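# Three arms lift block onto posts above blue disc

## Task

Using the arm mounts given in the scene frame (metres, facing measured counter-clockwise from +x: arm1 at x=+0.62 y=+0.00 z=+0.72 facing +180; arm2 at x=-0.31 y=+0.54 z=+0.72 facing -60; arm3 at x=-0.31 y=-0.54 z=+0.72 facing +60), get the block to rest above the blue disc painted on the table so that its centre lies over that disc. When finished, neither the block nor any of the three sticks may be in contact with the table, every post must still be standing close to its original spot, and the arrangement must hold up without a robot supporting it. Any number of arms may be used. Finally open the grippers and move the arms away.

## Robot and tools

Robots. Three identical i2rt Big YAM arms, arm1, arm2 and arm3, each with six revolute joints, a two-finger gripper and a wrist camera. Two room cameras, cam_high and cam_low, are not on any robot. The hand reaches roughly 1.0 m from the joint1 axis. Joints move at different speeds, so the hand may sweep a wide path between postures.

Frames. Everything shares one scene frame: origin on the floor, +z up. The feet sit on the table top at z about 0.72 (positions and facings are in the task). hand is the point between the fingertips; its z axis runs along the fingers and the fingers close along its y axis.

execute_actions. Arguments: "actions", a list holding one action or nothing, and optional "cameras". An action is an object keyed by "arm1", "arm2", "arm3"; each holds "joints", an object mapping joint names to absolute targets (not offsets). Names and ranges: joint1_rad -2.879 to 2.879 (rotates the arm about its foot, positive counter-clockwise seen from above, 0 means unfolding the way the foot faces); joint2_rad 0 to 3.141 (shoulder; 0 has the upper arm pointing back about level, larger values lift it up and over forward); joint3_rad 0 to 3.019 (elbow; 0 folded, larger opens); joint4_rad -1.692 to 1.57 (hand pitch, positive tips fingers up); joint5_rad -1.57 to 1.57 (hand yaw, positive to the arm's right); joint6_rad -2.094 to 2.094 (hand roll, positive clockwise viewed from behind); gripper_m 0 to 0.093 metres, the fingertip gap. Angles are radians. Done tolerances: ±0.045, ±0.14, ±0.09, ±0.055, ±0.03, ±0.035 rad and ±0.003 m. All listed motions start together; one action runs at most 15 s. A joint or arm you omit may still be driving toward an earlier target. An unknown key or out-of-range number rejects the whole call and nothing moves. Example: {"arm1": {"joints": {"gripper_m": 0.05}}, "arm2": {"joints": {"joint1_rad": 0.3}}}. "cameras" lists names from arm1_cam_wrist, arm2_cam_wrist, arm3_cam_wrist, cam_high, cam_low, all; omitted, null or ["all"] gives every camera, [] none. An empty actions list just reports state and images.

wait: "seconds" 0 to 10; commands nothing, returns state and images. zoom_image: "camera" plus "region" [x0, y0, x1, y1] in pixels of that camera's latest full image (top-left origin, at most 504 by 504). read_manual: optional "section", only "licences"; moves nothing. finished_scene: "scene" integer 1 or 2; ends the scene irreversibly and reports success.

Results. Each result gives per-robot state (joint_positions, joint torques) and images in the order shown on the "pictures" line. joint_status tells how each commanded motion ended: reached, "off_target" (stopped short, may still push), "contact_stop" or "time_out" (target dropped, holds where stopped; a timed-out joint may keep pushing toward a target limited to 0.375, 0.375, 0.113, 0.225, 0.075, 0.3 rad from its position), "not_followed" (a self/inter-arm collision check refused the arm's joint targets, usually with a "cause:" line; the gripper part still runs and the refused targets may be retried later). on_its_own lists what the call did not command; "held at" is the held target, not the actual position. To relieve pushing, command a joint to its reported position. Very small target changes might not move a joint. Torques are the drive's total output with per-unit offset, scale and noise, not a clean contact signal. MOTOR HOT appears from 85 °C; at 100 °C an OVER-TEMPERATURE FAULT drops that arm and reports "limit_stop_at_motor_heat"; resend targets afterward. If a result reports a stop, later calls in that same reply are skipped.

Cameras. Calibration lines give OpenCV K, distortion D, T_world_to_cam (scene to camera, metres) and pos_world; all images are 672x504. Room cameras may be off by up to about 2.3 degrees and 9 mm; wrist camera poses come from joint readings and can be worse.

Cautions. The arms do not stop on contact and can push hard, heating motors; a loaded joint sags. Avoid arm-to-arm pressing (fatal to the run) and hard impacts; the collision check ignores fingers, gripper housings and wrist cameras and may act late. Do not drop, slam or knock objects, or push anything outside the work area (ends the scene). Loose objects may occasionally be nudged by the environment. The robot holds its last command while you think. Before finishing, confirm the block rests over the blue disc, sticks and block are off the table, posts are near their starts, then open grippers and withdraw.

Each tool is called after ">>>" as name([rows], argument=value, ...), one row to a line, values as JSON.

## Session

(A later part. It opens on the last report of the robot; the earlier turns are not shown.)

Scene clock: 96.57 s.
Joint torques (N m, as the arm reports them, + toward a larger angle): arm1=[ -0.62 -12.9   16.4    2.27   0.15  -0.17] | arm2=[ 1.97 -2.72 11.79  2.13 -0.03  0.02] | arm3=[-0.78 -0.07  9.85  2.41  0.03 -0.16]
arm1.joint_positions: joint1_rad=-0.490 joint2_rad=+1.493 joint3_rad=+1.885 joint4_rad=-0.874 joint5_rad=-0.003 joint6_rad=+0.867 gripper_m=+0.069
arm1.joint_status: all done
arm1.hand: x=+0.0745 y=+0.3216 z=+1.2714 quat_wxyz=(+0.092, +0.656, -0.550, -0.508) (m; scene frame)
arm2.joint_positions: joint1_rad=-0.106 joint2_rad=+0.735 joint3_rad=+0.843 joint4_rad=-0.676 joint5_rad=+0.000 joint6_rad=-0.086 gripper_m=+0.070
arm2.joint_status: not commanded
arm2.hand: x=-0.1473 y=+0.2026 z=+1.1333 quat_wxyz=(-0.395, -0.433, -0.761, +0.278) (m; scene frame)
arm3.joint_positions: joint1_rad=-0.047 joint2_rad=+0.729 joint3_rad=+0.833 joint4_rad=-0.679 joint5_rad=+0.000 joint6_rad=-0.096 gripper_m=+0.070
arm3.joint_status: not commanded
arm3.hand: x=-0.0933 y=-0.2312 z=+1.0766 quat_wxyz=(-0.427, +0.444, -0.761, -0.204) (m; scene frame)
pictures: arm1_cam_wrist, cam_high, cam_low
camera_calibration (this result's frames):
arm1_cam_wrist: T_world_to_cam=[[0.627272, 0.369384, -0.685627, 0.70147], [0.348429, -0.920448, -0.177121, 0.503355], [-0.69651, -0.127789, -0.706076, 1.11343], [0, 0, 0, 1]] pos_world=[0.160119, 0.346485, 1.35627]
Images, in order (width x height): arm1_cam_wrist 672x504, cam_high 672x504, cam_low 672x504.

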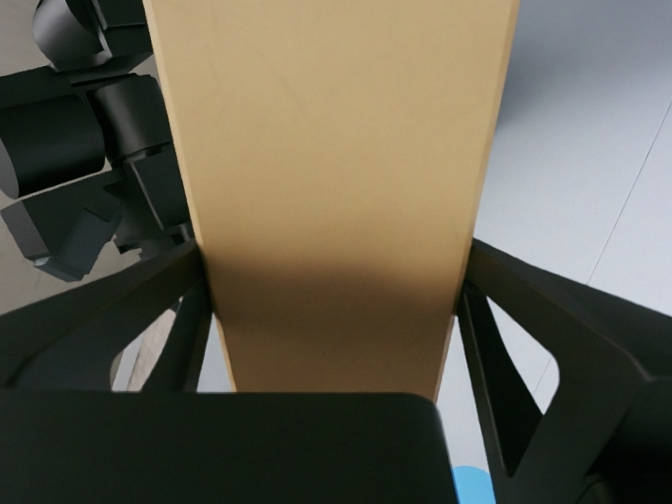

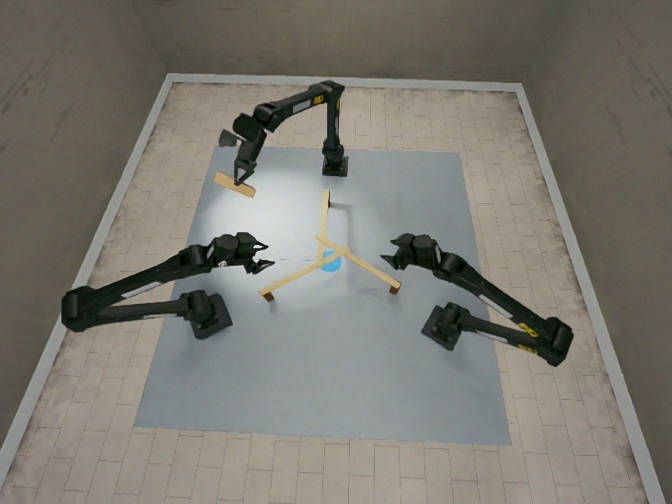

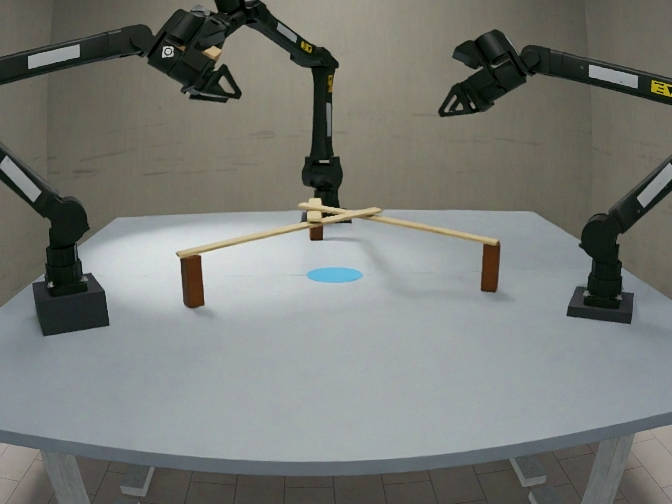

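>>> execute_actions([
  {"arm1": {"joints": {"joint1_rad": 0.020, "joint2_rad": 1.87, "joint3_rad": 1.925, "joint4_rad": -1.472, "joint6_rad": -0.012}}},
])

>>> zoom_image(camera="cam_low", region=[270, 130, 410, 250])

>>> zoom_image(camera="cam_high", region=[280, 180, 390, 290])

Scene clock: 99.13 s.
Joint torques (N m, as the arm reports them, + toward a larger angle): arm1=[  0.52 -17.41  14.18   0.1    0.05  -0.13] | arm2=[ 1.49 -2.66 11.96  2.14 -0.05 -0.01] | arm3=[-1.02 -0.23  9.91  2.36  0.   -0.14]
arm1.joint_positions: joint1_rad=+0.018 joint2_rad=+1.861 joint3_rad=+1.895 joint4_rad=-1.458 joint5_rad=-0.002 joint6_rad=-0.001 gripper_m=+0.069
arm1.joint_status: all done
arm1.hand: x=+0.0072 y=+0.0139 z=+0.9725 quat_wxyz=(+0.004, +0.997, -0.009, -0.074) (m; scene frame)
arm2.joint_positions: joint1_rad=-0.106 joint2_rad=+0.735 joint3_rad=+0.843 joint4_rad=-0.676 joint5_rad=+0.000 joint6_rad=-0.086 gripper_m=+0.070
arm2.joint_status: not commanded
arm2.hand: x=-0.1473 y=+0.2026 z=+1.1333 quat_wxyz=(-0.395, -0.433, -0.761, +0.278) (m; scene frame)
arm3.joint_positions: joint1_rad=-0.047 joint2_rad=+0.729 joint3_rad=+0.833 joint4_rad=-0.679 joint5_rad=+0.000 joint6_rad=-0.096 gripper_m=+0.070
arm3.joint_status: not commanded
arm3.hand: x=-0.0933 y=-0.2312 z=+1.0766 quat_wxyz=(-0.427, +0.444, -0.761, -0.204) (m; scene frame)
pictures: arm1_cam_wrist, arm2_cam_wrist, arm3_cam_wrist, cam_high, cam_low
camera_calibration (this result's frames):
arm1_cam_wrist: T_world_to_cam=[[0.0272119, 0.999559, -0.0119188, -0.00720764], [0.885702, -0.018581, 0.463881, -0.449126], [0.463455, -0.0231796, -0.885817, 0.981162], [0, 0, 0, 1]] pos_world=[-0.0567368, 0.0216022, 1.07739]
arm2_cam_wrist: T_world_to_cam=[[-0.880446, -0.467254, 0.0805586, -0.124892], [-0.460978, 0.803782, -0.376076, 0.202003], [0.110971, -0.36825, -0.92308, 1.26001], [0, 0, 0, 1]] pos_world=[-0.156667, 0.243278, 1.24912]
arm3_cam_wrist: T_world_to_cam=[[0.842337, -0.535928, 0.0570056, -0.10208], [-0.482427, -0.79692, -0.36357, 0.164945], [0.240276, 0.278748, -0.929821, 1.21292], [0, 0, 0, 1]] pos_world=[-0.125876, -0.261358, 1.19358]
Images, in order (width x height): arm1_cam_wrist 672x504, arm2_cam_wrist 672x504, arm3_cam_wrist 672x504, cam_high 672x504, cam_low 672x504.

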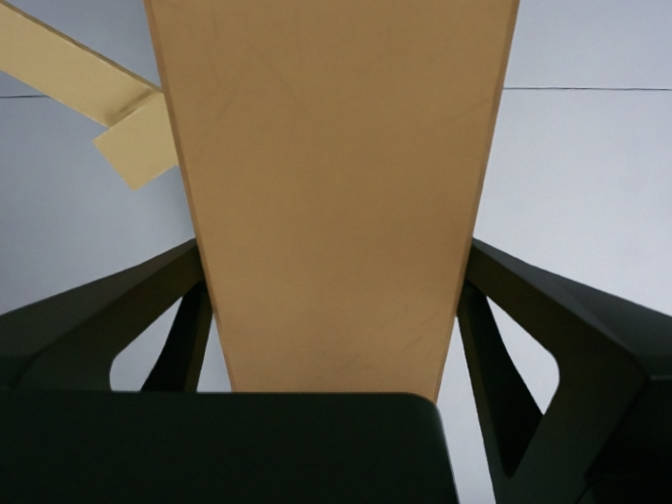

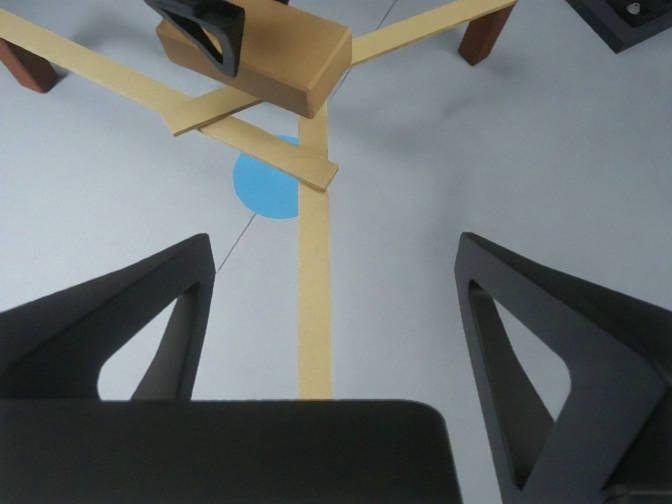

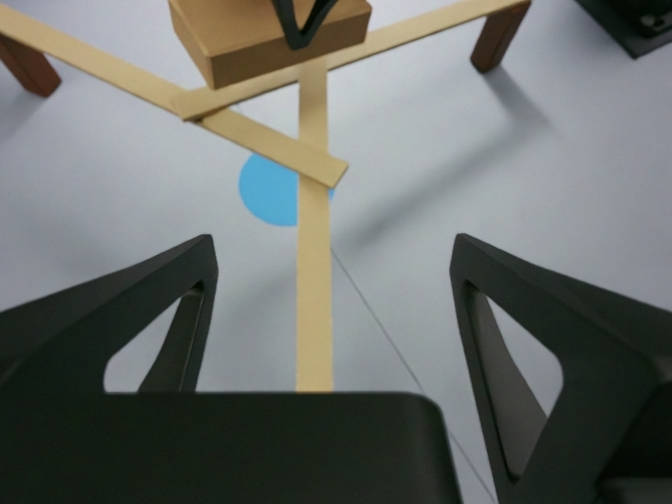

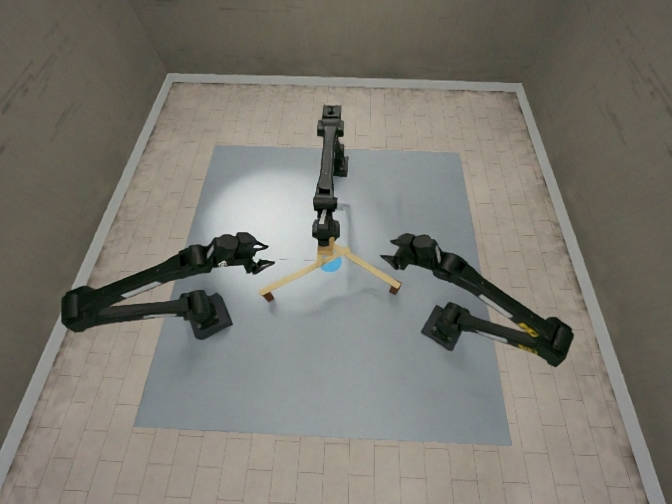

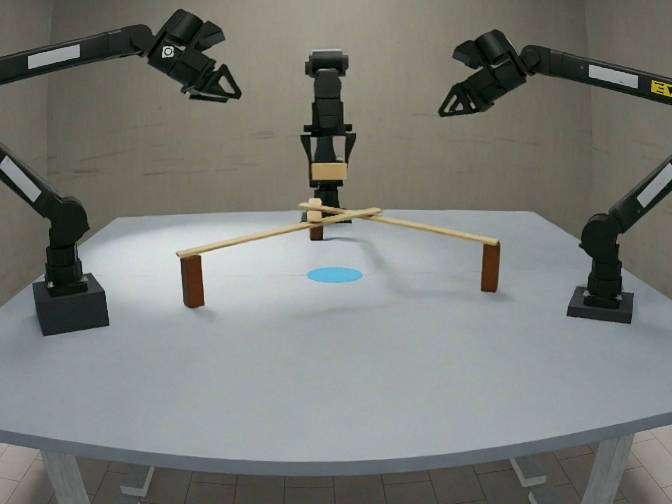

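Region (270, 130, 410, 250) of cam_low's 672x504 image, scaled by 3.600, with more detail than that image has; it fills the top 432 rows of this view, and the rest is white.

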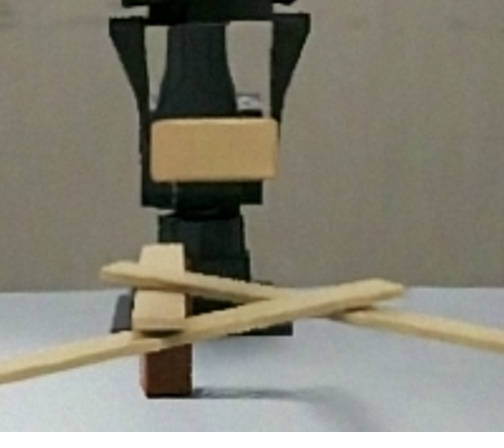

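Region (280, 180, 390, 290) of cam_high's 672x504 image, scaled by 4.582, with more detail than that image has.

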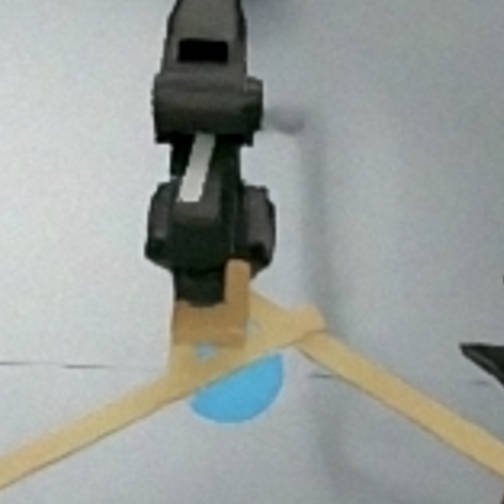

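>>> execute_actions([
  {"arm1": {"joints": {"joint2_rad": 1.932, "joint3_rad": 1.91}}},
], cameras=["cam_low", "arm2_cam_wrist", "arm3_cam_wrist", "arm1_cam_wrist"])

>>> zoom_image(camera="cam_low", region=[280, 160, 400, 250])

Scene clock: 100.93 s.
Joint torques (N m, as the arm reports them, + toward a larger angle): arm1=[  0.57 -19.15  12.45  -0.03   0.06  -0.13] | arm2=[ 2.13 -3.03 11.94  2.18 -0.01  0.04] | arm3=[-1.14 -0.12  9.93  2.41  0.02 -0.15]
arm1.joint_positions: joint1_rad=+0.018 joint2_rad=+1.934 joint3_rad=+1.895 joint4_rad=-1.458 joint5_rad=-0.002 joint6_rad=-0.001 gripper_m=+0.069
arm1.joint_status: all done
arm1.hand: x=+0.0005 y=+0.0136 z=+0.9292 quat_wxyz=(+0.005, +0.999, -0.009, -0.037) (m; scene frame)
arm2.joint_positions: joint1_rad=-0.106 joint2_rad=+0.735 joint3_rad=+0.843 joint4_rad=-0.676 joint5_rad=+0.000 joint6_rad=-0.086 gripper_m=+0.070
arm2.joint_status: not commanded
arm2.hand: x=-0.1473 y=+0.2026 z=+1.1333 quat_wxyz=(-0.395, -0.433, -0.761, +0.278) (m; scene frame)
arm3.joint_positions: joint1_rad=-0.047 joint2_rad=+0.729 joint3_rad=+0.833 joint4_rad=-0.679 joint5_rad=+0.000 joint6_rad=-0.096 gripper_m=+0.070
arm3.joint_status: not commanded
arm3.hand: x=-0.0933 y=-0.2312 z=+1.0766 quat_wxyz=(-0.427, +0.444, -0.761, -0.204) (m; scene frame)
pictures: arm1_cam_wrist, arm2_cam_wrist, arm3_cam_wrist, cam_low
camera_calibration (this result's frames):
arm1_cam_wrist: T_world_to_cam=[[0.0270607, 0.99957, -0.0112908, -0.00788612], [0.84961, -0.0170466, 0.527136, -0.481887], [0.526717, -0.0238574, -0.849706, 0.9123], [0, 0, 0, 1]] pos_world=[-0.0708948, 0.0214333, 1.02912]
arm2_cam_wrist: T_world_to_cam=[[-0.880446, -0.467254, 0.0805586, -0.124892], [-0.460978, 0.803782, -0.376076, 0.202003], [0.110971, -0.36825, -0.92308, 1.26001], [0, 0, 0, 1]] pos_world=[-0.156667, 0.243278, 1.24912]
arm3_cam_wrist: T_world_to_cam=[[0.842337, -0.535928, 0.0570056, -0.10208], [-0.482427, -0.79692, -0.36357, 0.164945], [0.240276, 0.278748, -0.929821, 1.21292], [0, 0, 0, 1]] pos_world=[-0.125876, -0.261358, 1.19358]
Images, in order (width x height): arm1_cam_wrist 672x504, arm2_cam_wrist 672x504, arm3_cam_wrist 672x504, cam_low 672x504.

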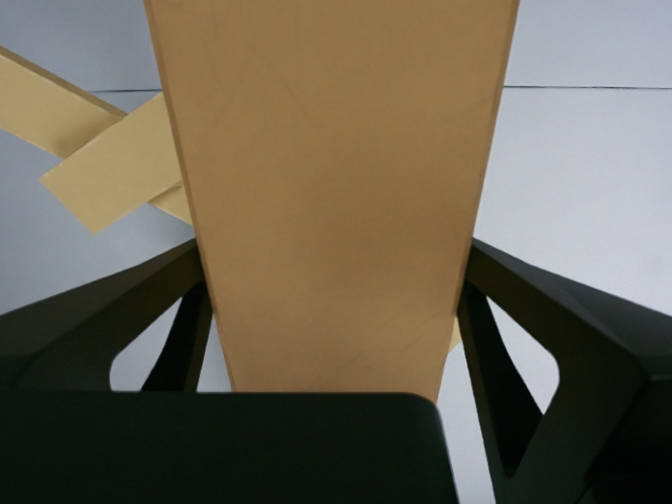

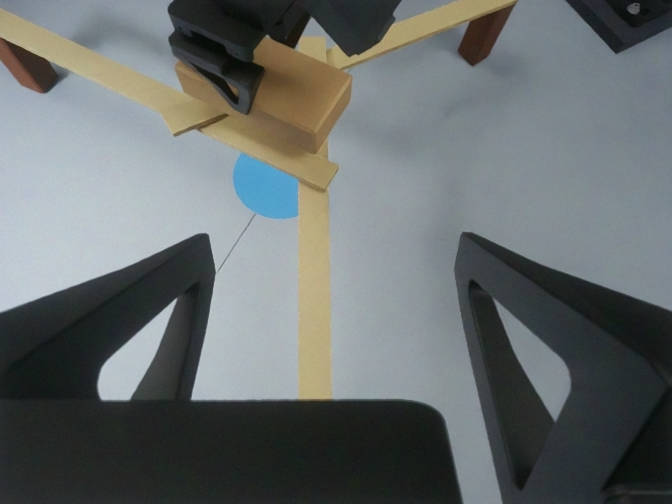

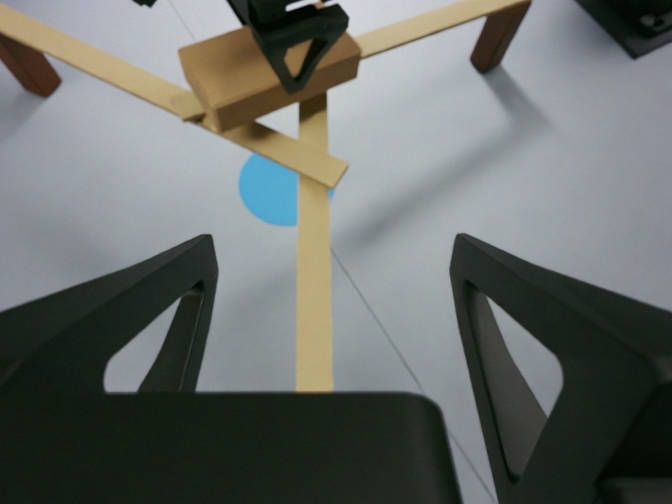

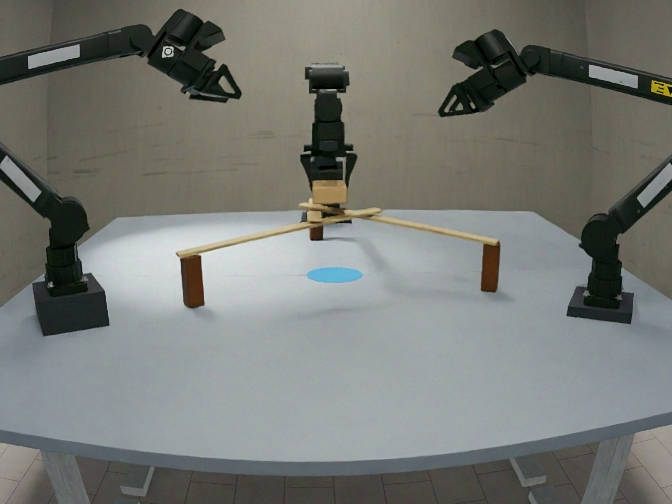

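Region (280, 160, 400, 250) of cam_low's 672x504 image, scaled by 4.200, with more detail than that image has; it fills the top 378 rows of this view, and the rest is white.

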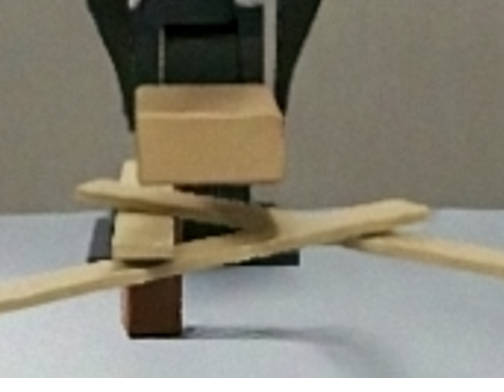

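>>> execute_actions([
  {"arm1": {"joints": {"joint2_rad": 1.962}}},
], cameras=["cam_low", "arm2_cam_wrist", "arm3_cam_wrist"])

>>> zoom_image(camera="cam_low", region=[280, 160, 400, 250])

>>> zoom_image(camera="arm2_cam_wrist", region=[130, 20, 390, 220])

Scene clock: 110.07 s.
Joint torques (N m, as the arm reports them, + toward a larger angle): arm1=[  0.58 -17.89  12.44  -0.05   0.06  -0.13] | arm2=[ 1.81 -3.18 12.04  2.17 -0.03  0.01] | arm3=[-0.97 -0.26  9.92  2.38  0.02 -0.13]
arm1.joint_positions: joint1_rad=+0.018 joint2_rad=+1.944 joint3_rad=+1.895 joint4_rad=-1.458 joint5_rad=-0.002 joint6_rad=-0.001 gripper_m=+0.069
arm1.joint_status: all done
arm1.hand: x=-0.0002 y=+0.0136 z=+0.9228 quat_wxyz=(+0.005, +0.999, -0.009, -0.032) (m; scene frame)
arm2.joint_positions: joint1_rad=-0.106 joint2_rad=+0.735 joint3_rad=+0.843 joint4_rad=-0.676 joint5_rad=+0.000 joint6_rad=-0.086 gripper_m=+0.070
arm2.joint_status: not commanded
arm2.hand: x=-0.1473 y=+0.2026 z=+1.1333 quat_wxyz=(-0.395, -0.433, -0.761, +0.278) (m; scene frame)
arm3.joint_positions: joint1_rad=-0.047 joint2_rad=+0.729 joint3_rad=+0.833 joint4_rad=-0.679 joint5_rad=+0.000 joint6_rad=-0.096 gripper_m=+0.070
arm3.joint_status: not commanded
arm3.hand: x=-0.0933 y=-0.2312 z=+1.0766 quat_wxyz=(-0.427, +0.444, -0.761, -0.204) (m; scene frame)
pictures: arm2_cam_wrist, arm3_cam_wrist, cam_low
camera_calibration (this result's frames):
arm2_cam_wrist: T_world_to_cam=[[-0.880446, -0.467254, 0.0805586, -0.124892], [-0.460978, 0.803782, -0.376076, 0.202003], [0.110971, -0.36825, -0.92308, 1.26001], [0, 0, 0, 1]] pos_world=[-0.156667, 0.243278, 1.24912]
arm3_cam_wrist: T_world_to_cam=[[0.842337, -0.535928, 0.0570056, -0.10208], [-0.482427, -0.79692, -0.36357, 0.164945], [0.240276, 0.278748, -0.929821, 1.21292], [0, 0, 0, 1]] pos_world=[-0.125876, -0.261358, 1.19358]
Images, in order (width x height): arm2_cam_wrist 672x504, arm3_cam_wrist 672x504, cam_low 672x504.

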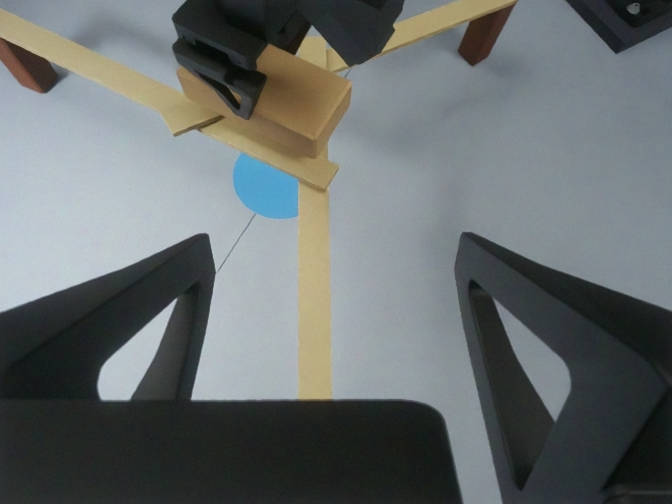

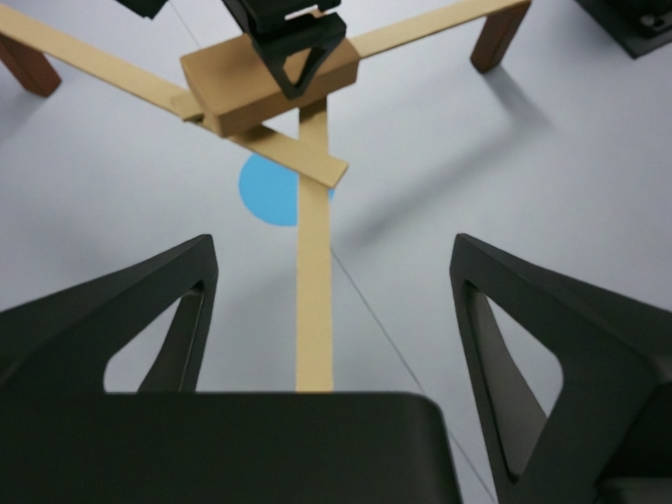

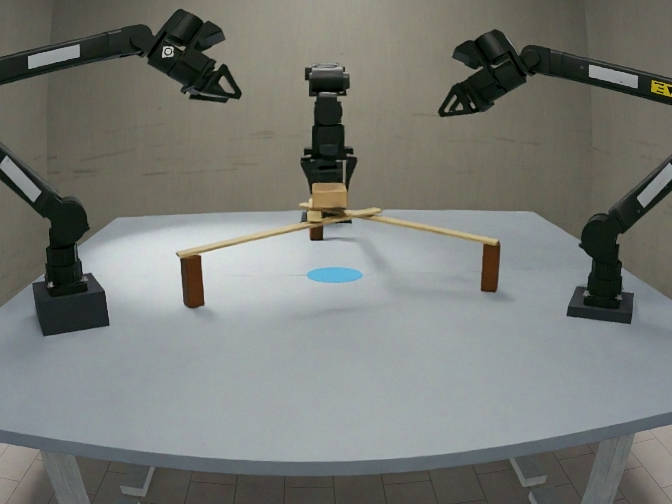

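Region (280, 160, 400, 250) of cam_low's 672x504 image, scaled by 4.200, with more detail than that image has; it fills the top 378 rows of this view, and the rest is white.

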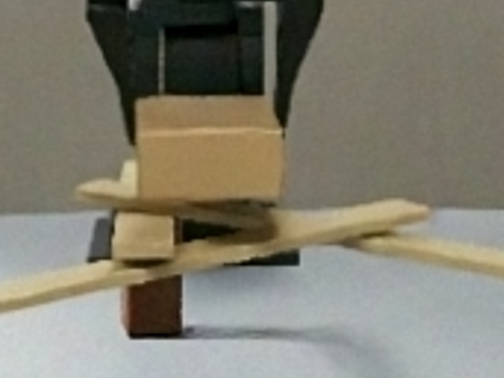

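Region (130, 20, 390, 220) of arm2_cam_wrist's 672x504 image, scaled by 1.938, with more detail than that image has; it fills the top 388 rows of this view, and the rest is white.

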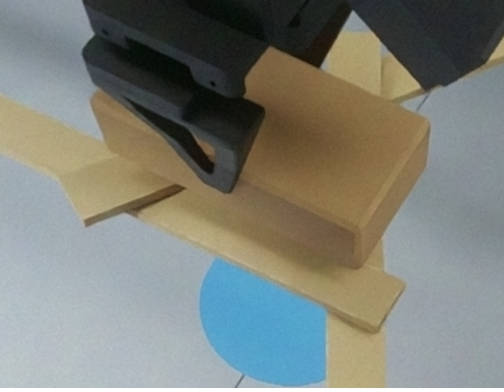

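>>> execute_actions([
  {"arm1": {"joints": {"joint2_rad": 1.98}}},
], cameras=["cam_low", "arm2_cam_wrist", "arm3_cam_wrist"])

>>> zoom_image(camera="cam_low", region=[280, 160, 400, 250])

>>> zoom_image(camera="arm2_cam_wrist", region=[130, 20, 390, 220])

Scene clock: 111.10 s.
Joint torques (N m, as the arm reports them, + toward a larger angle): arm1=[  0.63 -18.19  12.39  -0.1    0.06  -0.13] | arm2=[ 1.88 -2.78 11.88  2.03 -0.01  0.03] | arm3=[-1.02 -0.16  9.96  2.45  0.   -0.14]
arm1.joint_positions: joint1_rad=+0.018 joint2_rad=+1.965 joint3_rad=+1.895 joint4_rad=-1.458 joint5_rad=-0.002 joint6_rad=-0.001 gripper_m=+0.069
arm1.joint_status: all done
arm1.hand: x=-0.0014 y=+0.0135 z=+0.9103 quat_wxyz=(+0.005, +1.000, -0.009, -0.021) (m; scene frame)
arm2.joint_positions: joint1_rad=-0.106 joint2_rad=+0.735 joint3_rad=+0.843 joint4_rad=-0.676 joint5_rad=+0.000 joint6_rad=-0.086 gripper_m=+0.070
arm2.joint_status: not commanded
arm2.hand: x=-0.1473 y=+0.2026 z=+1.1333 quat_wxyz=(-0.395, -0.433, -0.761, +0.278) (m; scene frame)
arm3.joint_positions: joint1_rad=-0.047 joint2_rad=+0.729 joint3_rad=+0.833 joint4_rad=-0.679 joint5_rad=+0.000 joint6_rad=-0.096 gripper_m=+0.070
arm3.joint_status: not commanded
arm3.hand: x=-0.0933 y=-0.2312 z=+1.0766 quat_wxyz=(-0.427, +0.444, -0.761, -0.204) (m; scene frame)
pictures: arm2_cam_wrist, arm3_cam_wrist, cam_low
camera_calibration (this result's frames):
arm2_cam_wrist: T_world_to_cam=[[-0.880446, -0.467254, 0.0805586, -0.124892], [-0.460978, 0.803782, -0.376076, 0.202003], [0.110971, -0.36825, -0.92308, 1.26001], [0, 0, 0, 1]] pos_world=[-0.156667, 0.243278, 1.24912]
arm3_cam_wrist: T_world_to_cam=[[0.842337, -0.535928, 0.0570056, -0.10208], [-0.482427, -0.79692, -0.36357, 0.164945], [0.240276, 0.278748, -0.929821, 1.21292], [0, 0, 0, 1]] pos_world=[-0.125876, -0.261358, 1.19358]
Images, in order (width x height): arm2_cam_wrist 672x504, arm3_cam_wrist 672x504, cam_low 672x504.

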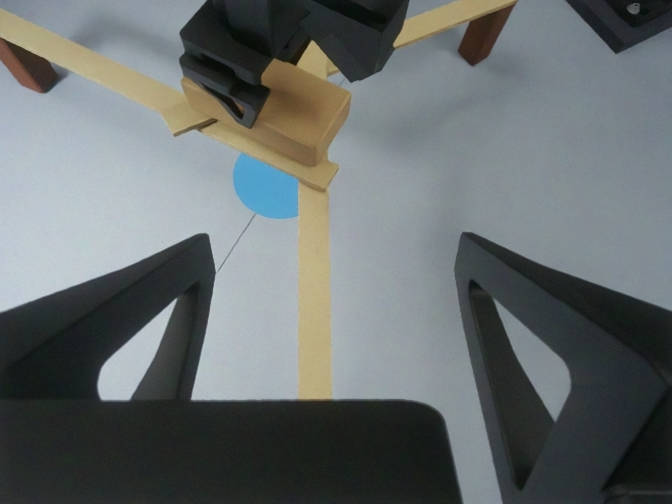

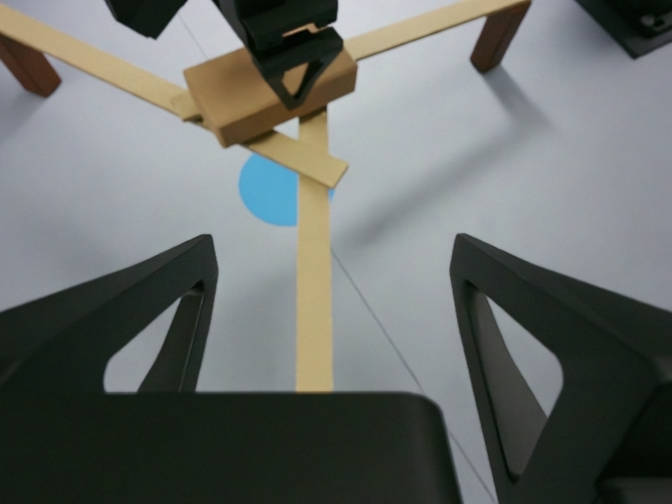

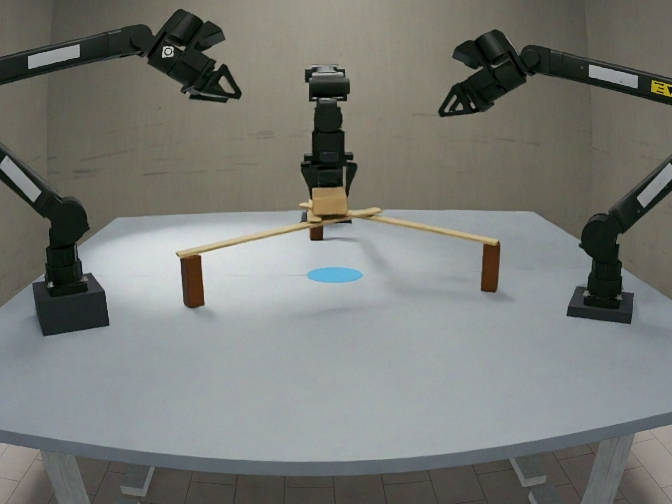

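Region (280, 160, 400, 250) of cam_low's 672x504 image, scaled by 4.200, with more detail than that image has; it fills the top 378 rows of this view, and the rest is white.

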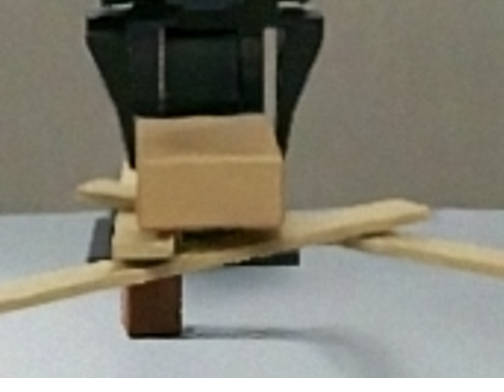

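Region (130, 20, 390, 220) of arm2_cam_wrist's 672x504 image, scaled by 1.938, with more detail than that image has; it fills the top 388 rows of this view, and the rest is white.

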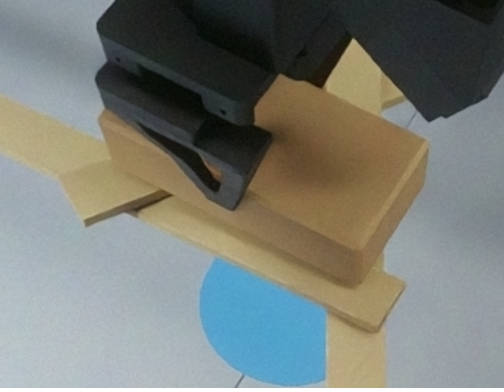

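>>> zoom_image(camera="cam_low", region=[292, 185, 362, 235])

>>> zoom_image(camera="arm3_cam_wrist", region=[150, 10, 410, 210])

Region (292, 185, 362, 235) of cam_low's 672x504 image, scaled by 7.200, with more detail than that image has; it fills the top 360 rows of this view, and the rest is white.

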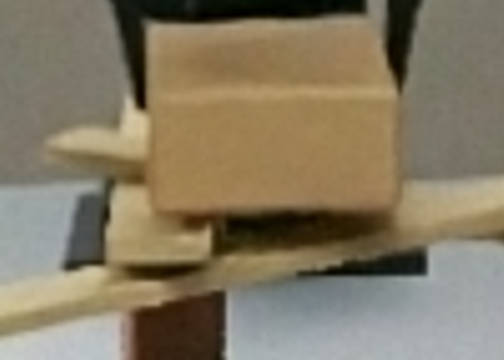

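Region (150, 10, 410, 210) of arm3_cam_wrist's 672x504 image, scaled by 1.938, with more detail than that image has; it fills the top 388 rows of this view, and the rest is white.

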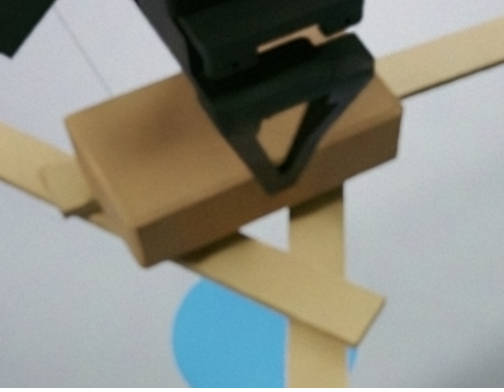

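>>> execute_actions([
  {"arm1": {"joints": {"joint2_rad": 1.992}}},
], cameras=["cam_low", "arm2_cam_wrist", "arm3_cam_wrist"])

>>> zoom_image(camera="cam_low", region=[292, 185, 362, 235])

>>> zoom_image(camera="arm2_cam_wrist", region=[130, 20, 390, 220])

Scene clock: 112.43 s.
Joint torques (N m, as the arm reports them, + toward a larger angle): arm1=[  0.52 -17.83  12.38  -0.12   0.05  -0.13] | arm2=[ 2.   -2.76 11.93  2.07 -0.05  0.03] | arm3=[-1.29 -0.08  9.9   2.44  0.01 -0.13]
arm1.joint_positions: joint1_rad=+0.018 joint2_rad=+1.972 joint3_rad=+1.895 joint4_rad=-1.458 joint5_rad=-0.002 joint6_rad=-0.001 gripper_m=+0.069
arm1.joint_status: all done
arm1.hand: x=-0.0017 y=+0.0135 z=+0.9064 quat_wxyz=(+0.005, +1.000, -0.009, -0.018) (m; scene frame)
arm2.joint_positions: joint1_rad=-0.106 joint2_rad=+0.735 joint3_rad=+0.843 joint4_rad=-0.676 joint5_rad=+0.000 joint6_rad=-0.086 gripper_m=+0.070
arm2.joint_status: not commanded
arm2.hand: x=-0.1473 y=+0.2026 z=+1.1333 quat_wxyz=(-0.395, -0.433, -0.761, +0.278) (m; scene frame)
arm3.joint_positions: joint1_rad=-0.047 joint2_rad=+0.729 joint3_rad=+0.833 joint4_rad=-0.679 joint5_rad=+0.000 joint6_rad=-0.096 gripper_m=+0.070
arm3.joint_status: not commanded
arm3.hand: x=-0.0933 y=-0.2312 z=+1.0766 quat_wxyz=(-0.427, +0.444, -0.761, -0.204) (m; scene frame)
pictures: arm2_cam_wrist, arm3_cam_wrist, cam_low
camera_calibration (this result's frames):
arm2_cam_wrist: T_world_to_cam=[[-0.880446, -0.467254, 0.0805586, -0.124892], [-0.460978, 0.803782, -0.376076, 0.202003], [0.110971, -0.36825, -0.92308, 1.26001], [0, 0, 0, 1]] pos_world=[-0.156667, 0.243278, 1.24912]
arm3_cam_wrist: T_world_to_cam=[[0.842337, -0.535928, 0.0570056, -0.10208], [-0.482427, -0.79692, -0.36357, 0.164945], [0.240276, 0.278748, -0.929821, 1.21292], [0, 0, 0, 1]] pos_world=[-0.125876, -0.261358, 1.19358]
Images, in order (width x height): arm2_cam_wrist 672x504, arm3_cam_wrist 672x504, cam_low 672x504.

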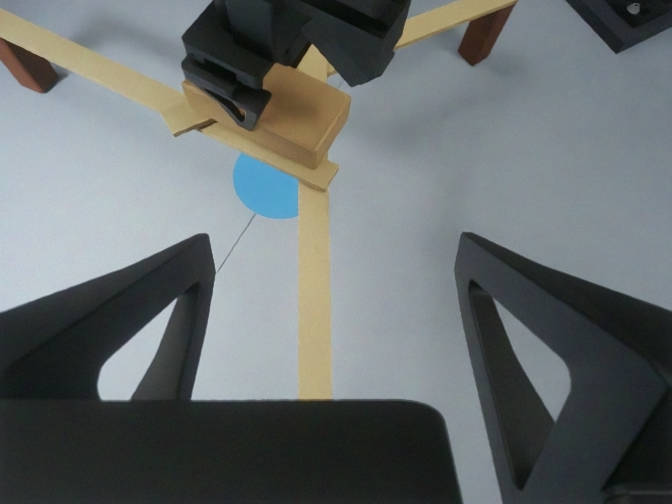

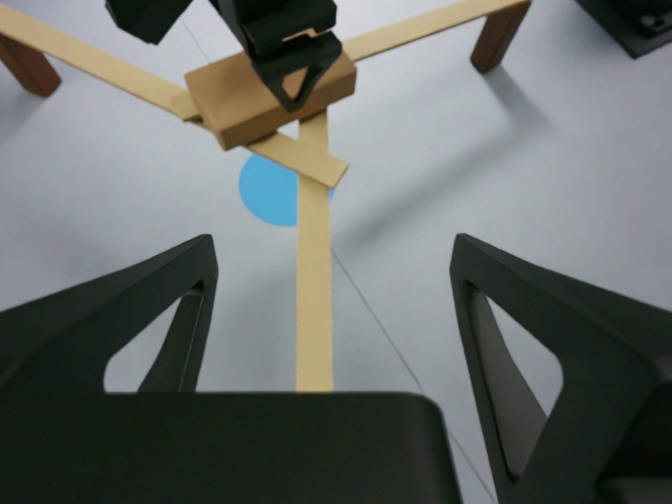

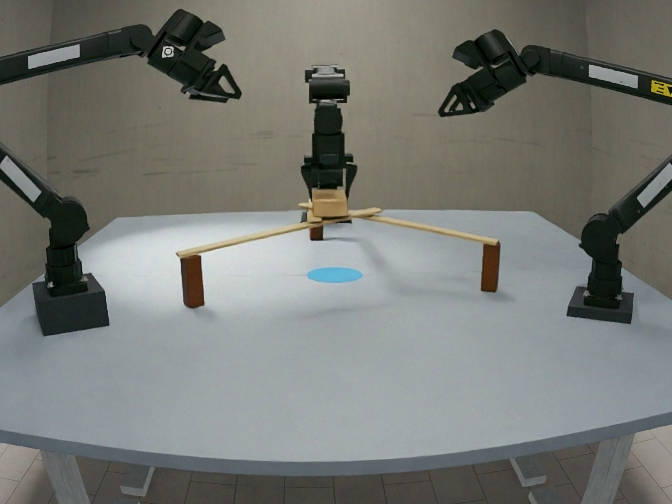

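Region (292, 185, 362, 235) of cam_low's 672x504 image, scaled by 7.200, with more detail than that image has; it fills the top 360 rows of this view, and the rest is white.

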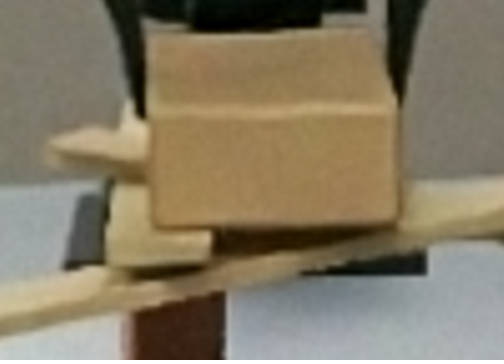

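Region (130, 20, 390, 220) of arm2_cam_wrist's 672x504 image, scaled by 1.938, with more detail than that image has; it fills the top 388 rows of this view, and the rest is white.

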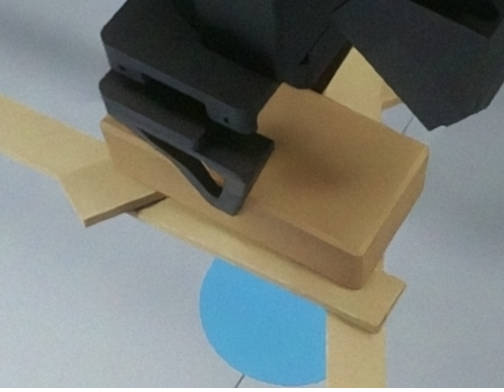

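>>> execute_actions(actions=[])

Scene clock: 112.80 s.
Joint torques (N m, as the arm reports them, + toward a larger angle): arm1=[  0.63 -18.    12.42  -0.11   0.06  -0.13] | arm2=[ 1.99 -3.05 11.83  2.18 -0.04  0.01] | arm3=[-1.06 -0.34 10.    2.46  0.02 -0.15]
arm1.joint_positions: joint1_rad=+0.018 joint2_rad=+1.972 joint3_rad=+1.895 joint4_rad=-1.458 joint5_rad=-0.002 joint6_rad=-0.001 gripper_m=+0.069
arm1.joint_status: all done
arm1.hand: x=-0.0017 y=+0.0135 z=+0.9064 quat_wxyz=(+0.005, +1.000, -0.009, -0.018) (m; scene frame)
arm2.joint_positions: joint1_rad=-0.106 joint2_rad=+0.735 joint3_rad=+0.843 joint4_rad=-0.676 joint5_rad=+0.000 joint6_rad=-0.086 gripper_m=+0.070
arm2.joint_status: not commanded
arm2.hand: x=-0.1473 y=+0.2026 z=+1.1333 quat_wxyz=(-0.395, -0.433, -0.761, +0.278) (m; scene frame)
arm3.joint_positions: joint1_rad=-0.047 joint2_rad=+0.729 joint3_rad=+0.833 joint4_rad=-0.679 joint5_rad=+0.000 joint6_rad=-0.096 gripper_m=+0.070
arm3.joint_status: not commanded
arm3.hand: x=-0.0933 y=-0.2312 z=+1.0766 quat_wxyz=(-0.427, +0.444, -0.761, -0.204) (m; scene frame)
pictures: arm1_cam_wrist, arm2_cam_wrist, arm3_cam_wrist, cam_high, cam_low
camera_calibration (this result's frames):
arm1_cam_wrist: T_world_to_cam=[[0.0271622, 0.999571, -0.0109851, -0.00820947], [0.828898, -0.0163793, 0.55916, -0.497014], [0.55874, -0.0242936, -0.828987, 0.875345], [0, 0, 0, 1]] pos_world=[-0.0768939, 0.0213305, 1.00347]
arm2_cam_wrist: T_world_to_cam=[[-0.880446, -0.467254, 0.0805586, -0.124892], [-0.460978, 0.803782, -0.376076, 0.202003], [0.110971, -0.36825, -0.92308, 1.26001], [0, 0, 0, 1]] pos_world=[-0.156667, 0.243278, 1.24912]
arm3_cam_wrist: T_world_to_cam=[[0.842337, -0.535928, 0.0570056, -0.10208], [-0.482427, -0.79692, -0.36357, 0.164945], [0.240276, 0.278748, -0.929821, 1.21292], [0, 0, 0, 1]] pos_world=[-0.125876, -0.261358, 1.19358]
Images, in order (width x height): arm1_cam_wrist 672x504, arm2_cam_wrist 672x504, arm3_cam_wrist 672x504, cam_high 672x504, cam_low 672x504.

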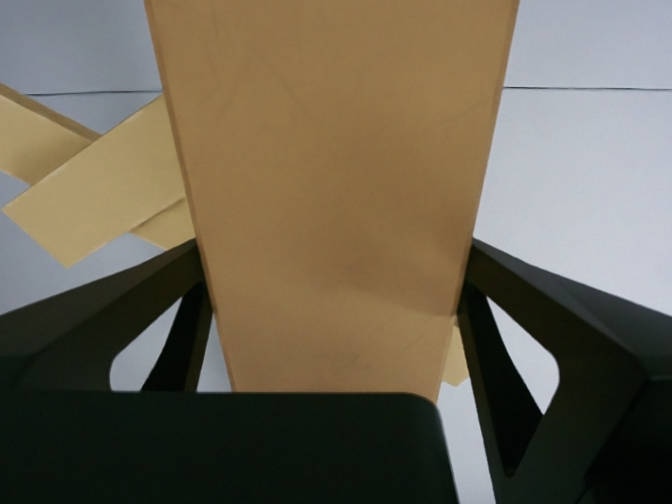

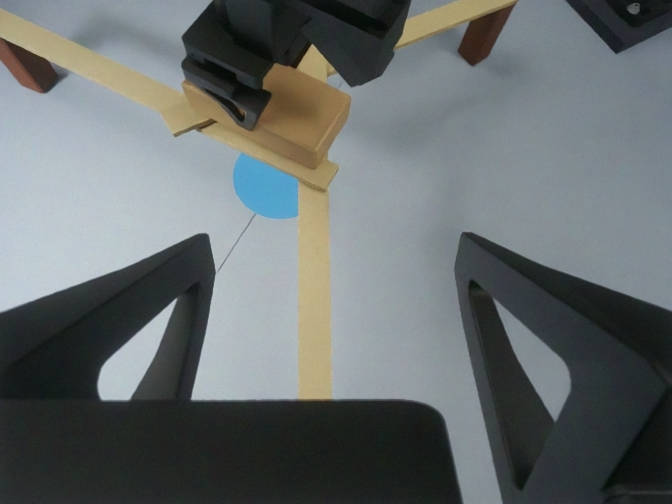

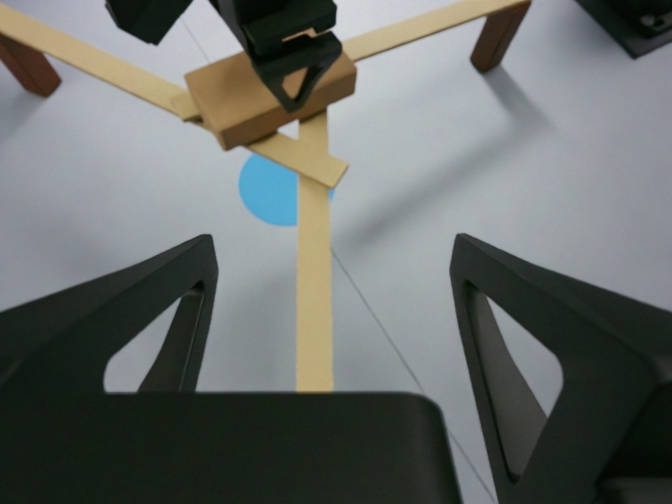

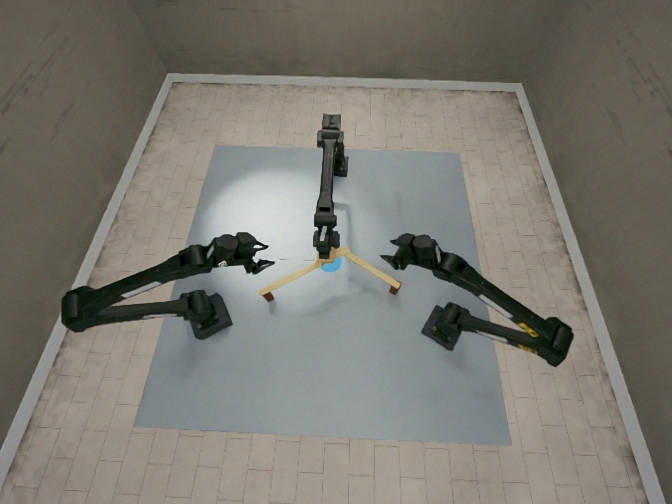

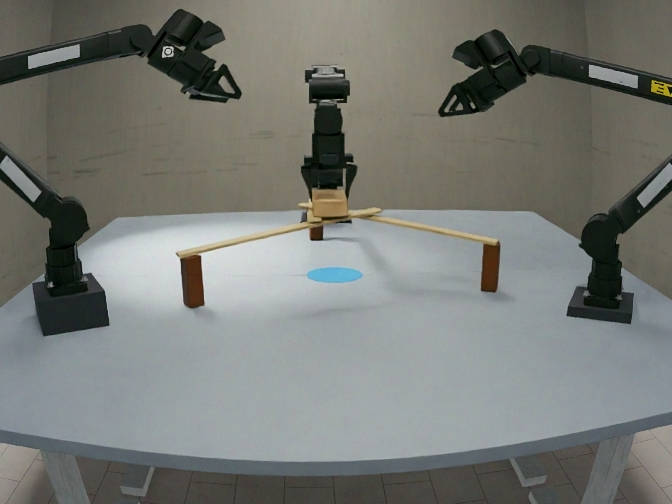

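>>> zoom_image(camera="cam_low", region=[272, 170, 402, 250])

>>> zoom_image(camera="arm3_cam_wrist", region=[150, 0, 400, 240])

>>> zoom_image(camera="arm2_cam_wrist", region=[140, 0, 400, 240])

Region (272, 170, 402, 250) of cam_low's 672x504 image, scaled by 3.877, with more detail than that image has; it fills the top 310 rows of this view, and the rest is white.

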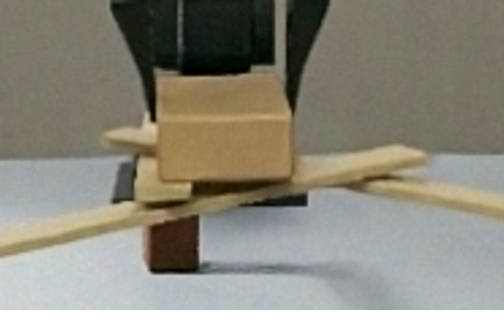

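Region (150, 0, 400, 240) of arm3_cam_wrist's 672x504 image, scaled by 2.016, with more detail than that image has; it fills the top 484 rows of this view, and the rest is white.

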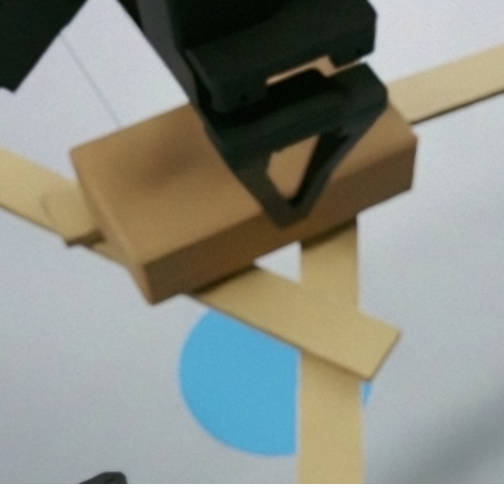

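Region (140, 0, 400, 240) of arm2_cam_wrist's 672x504 image, scaled by 1.938, with more detail than that image has; it fills the top 465 rows of this view, and the rest is white.

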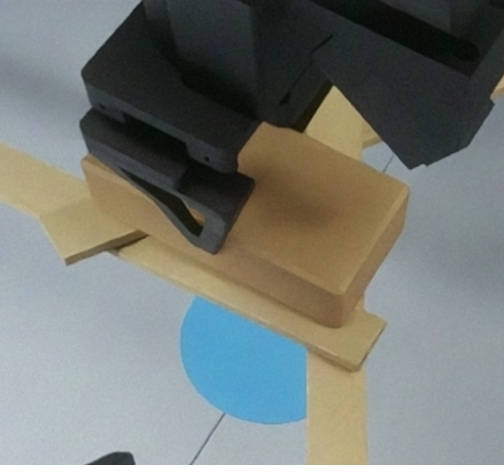

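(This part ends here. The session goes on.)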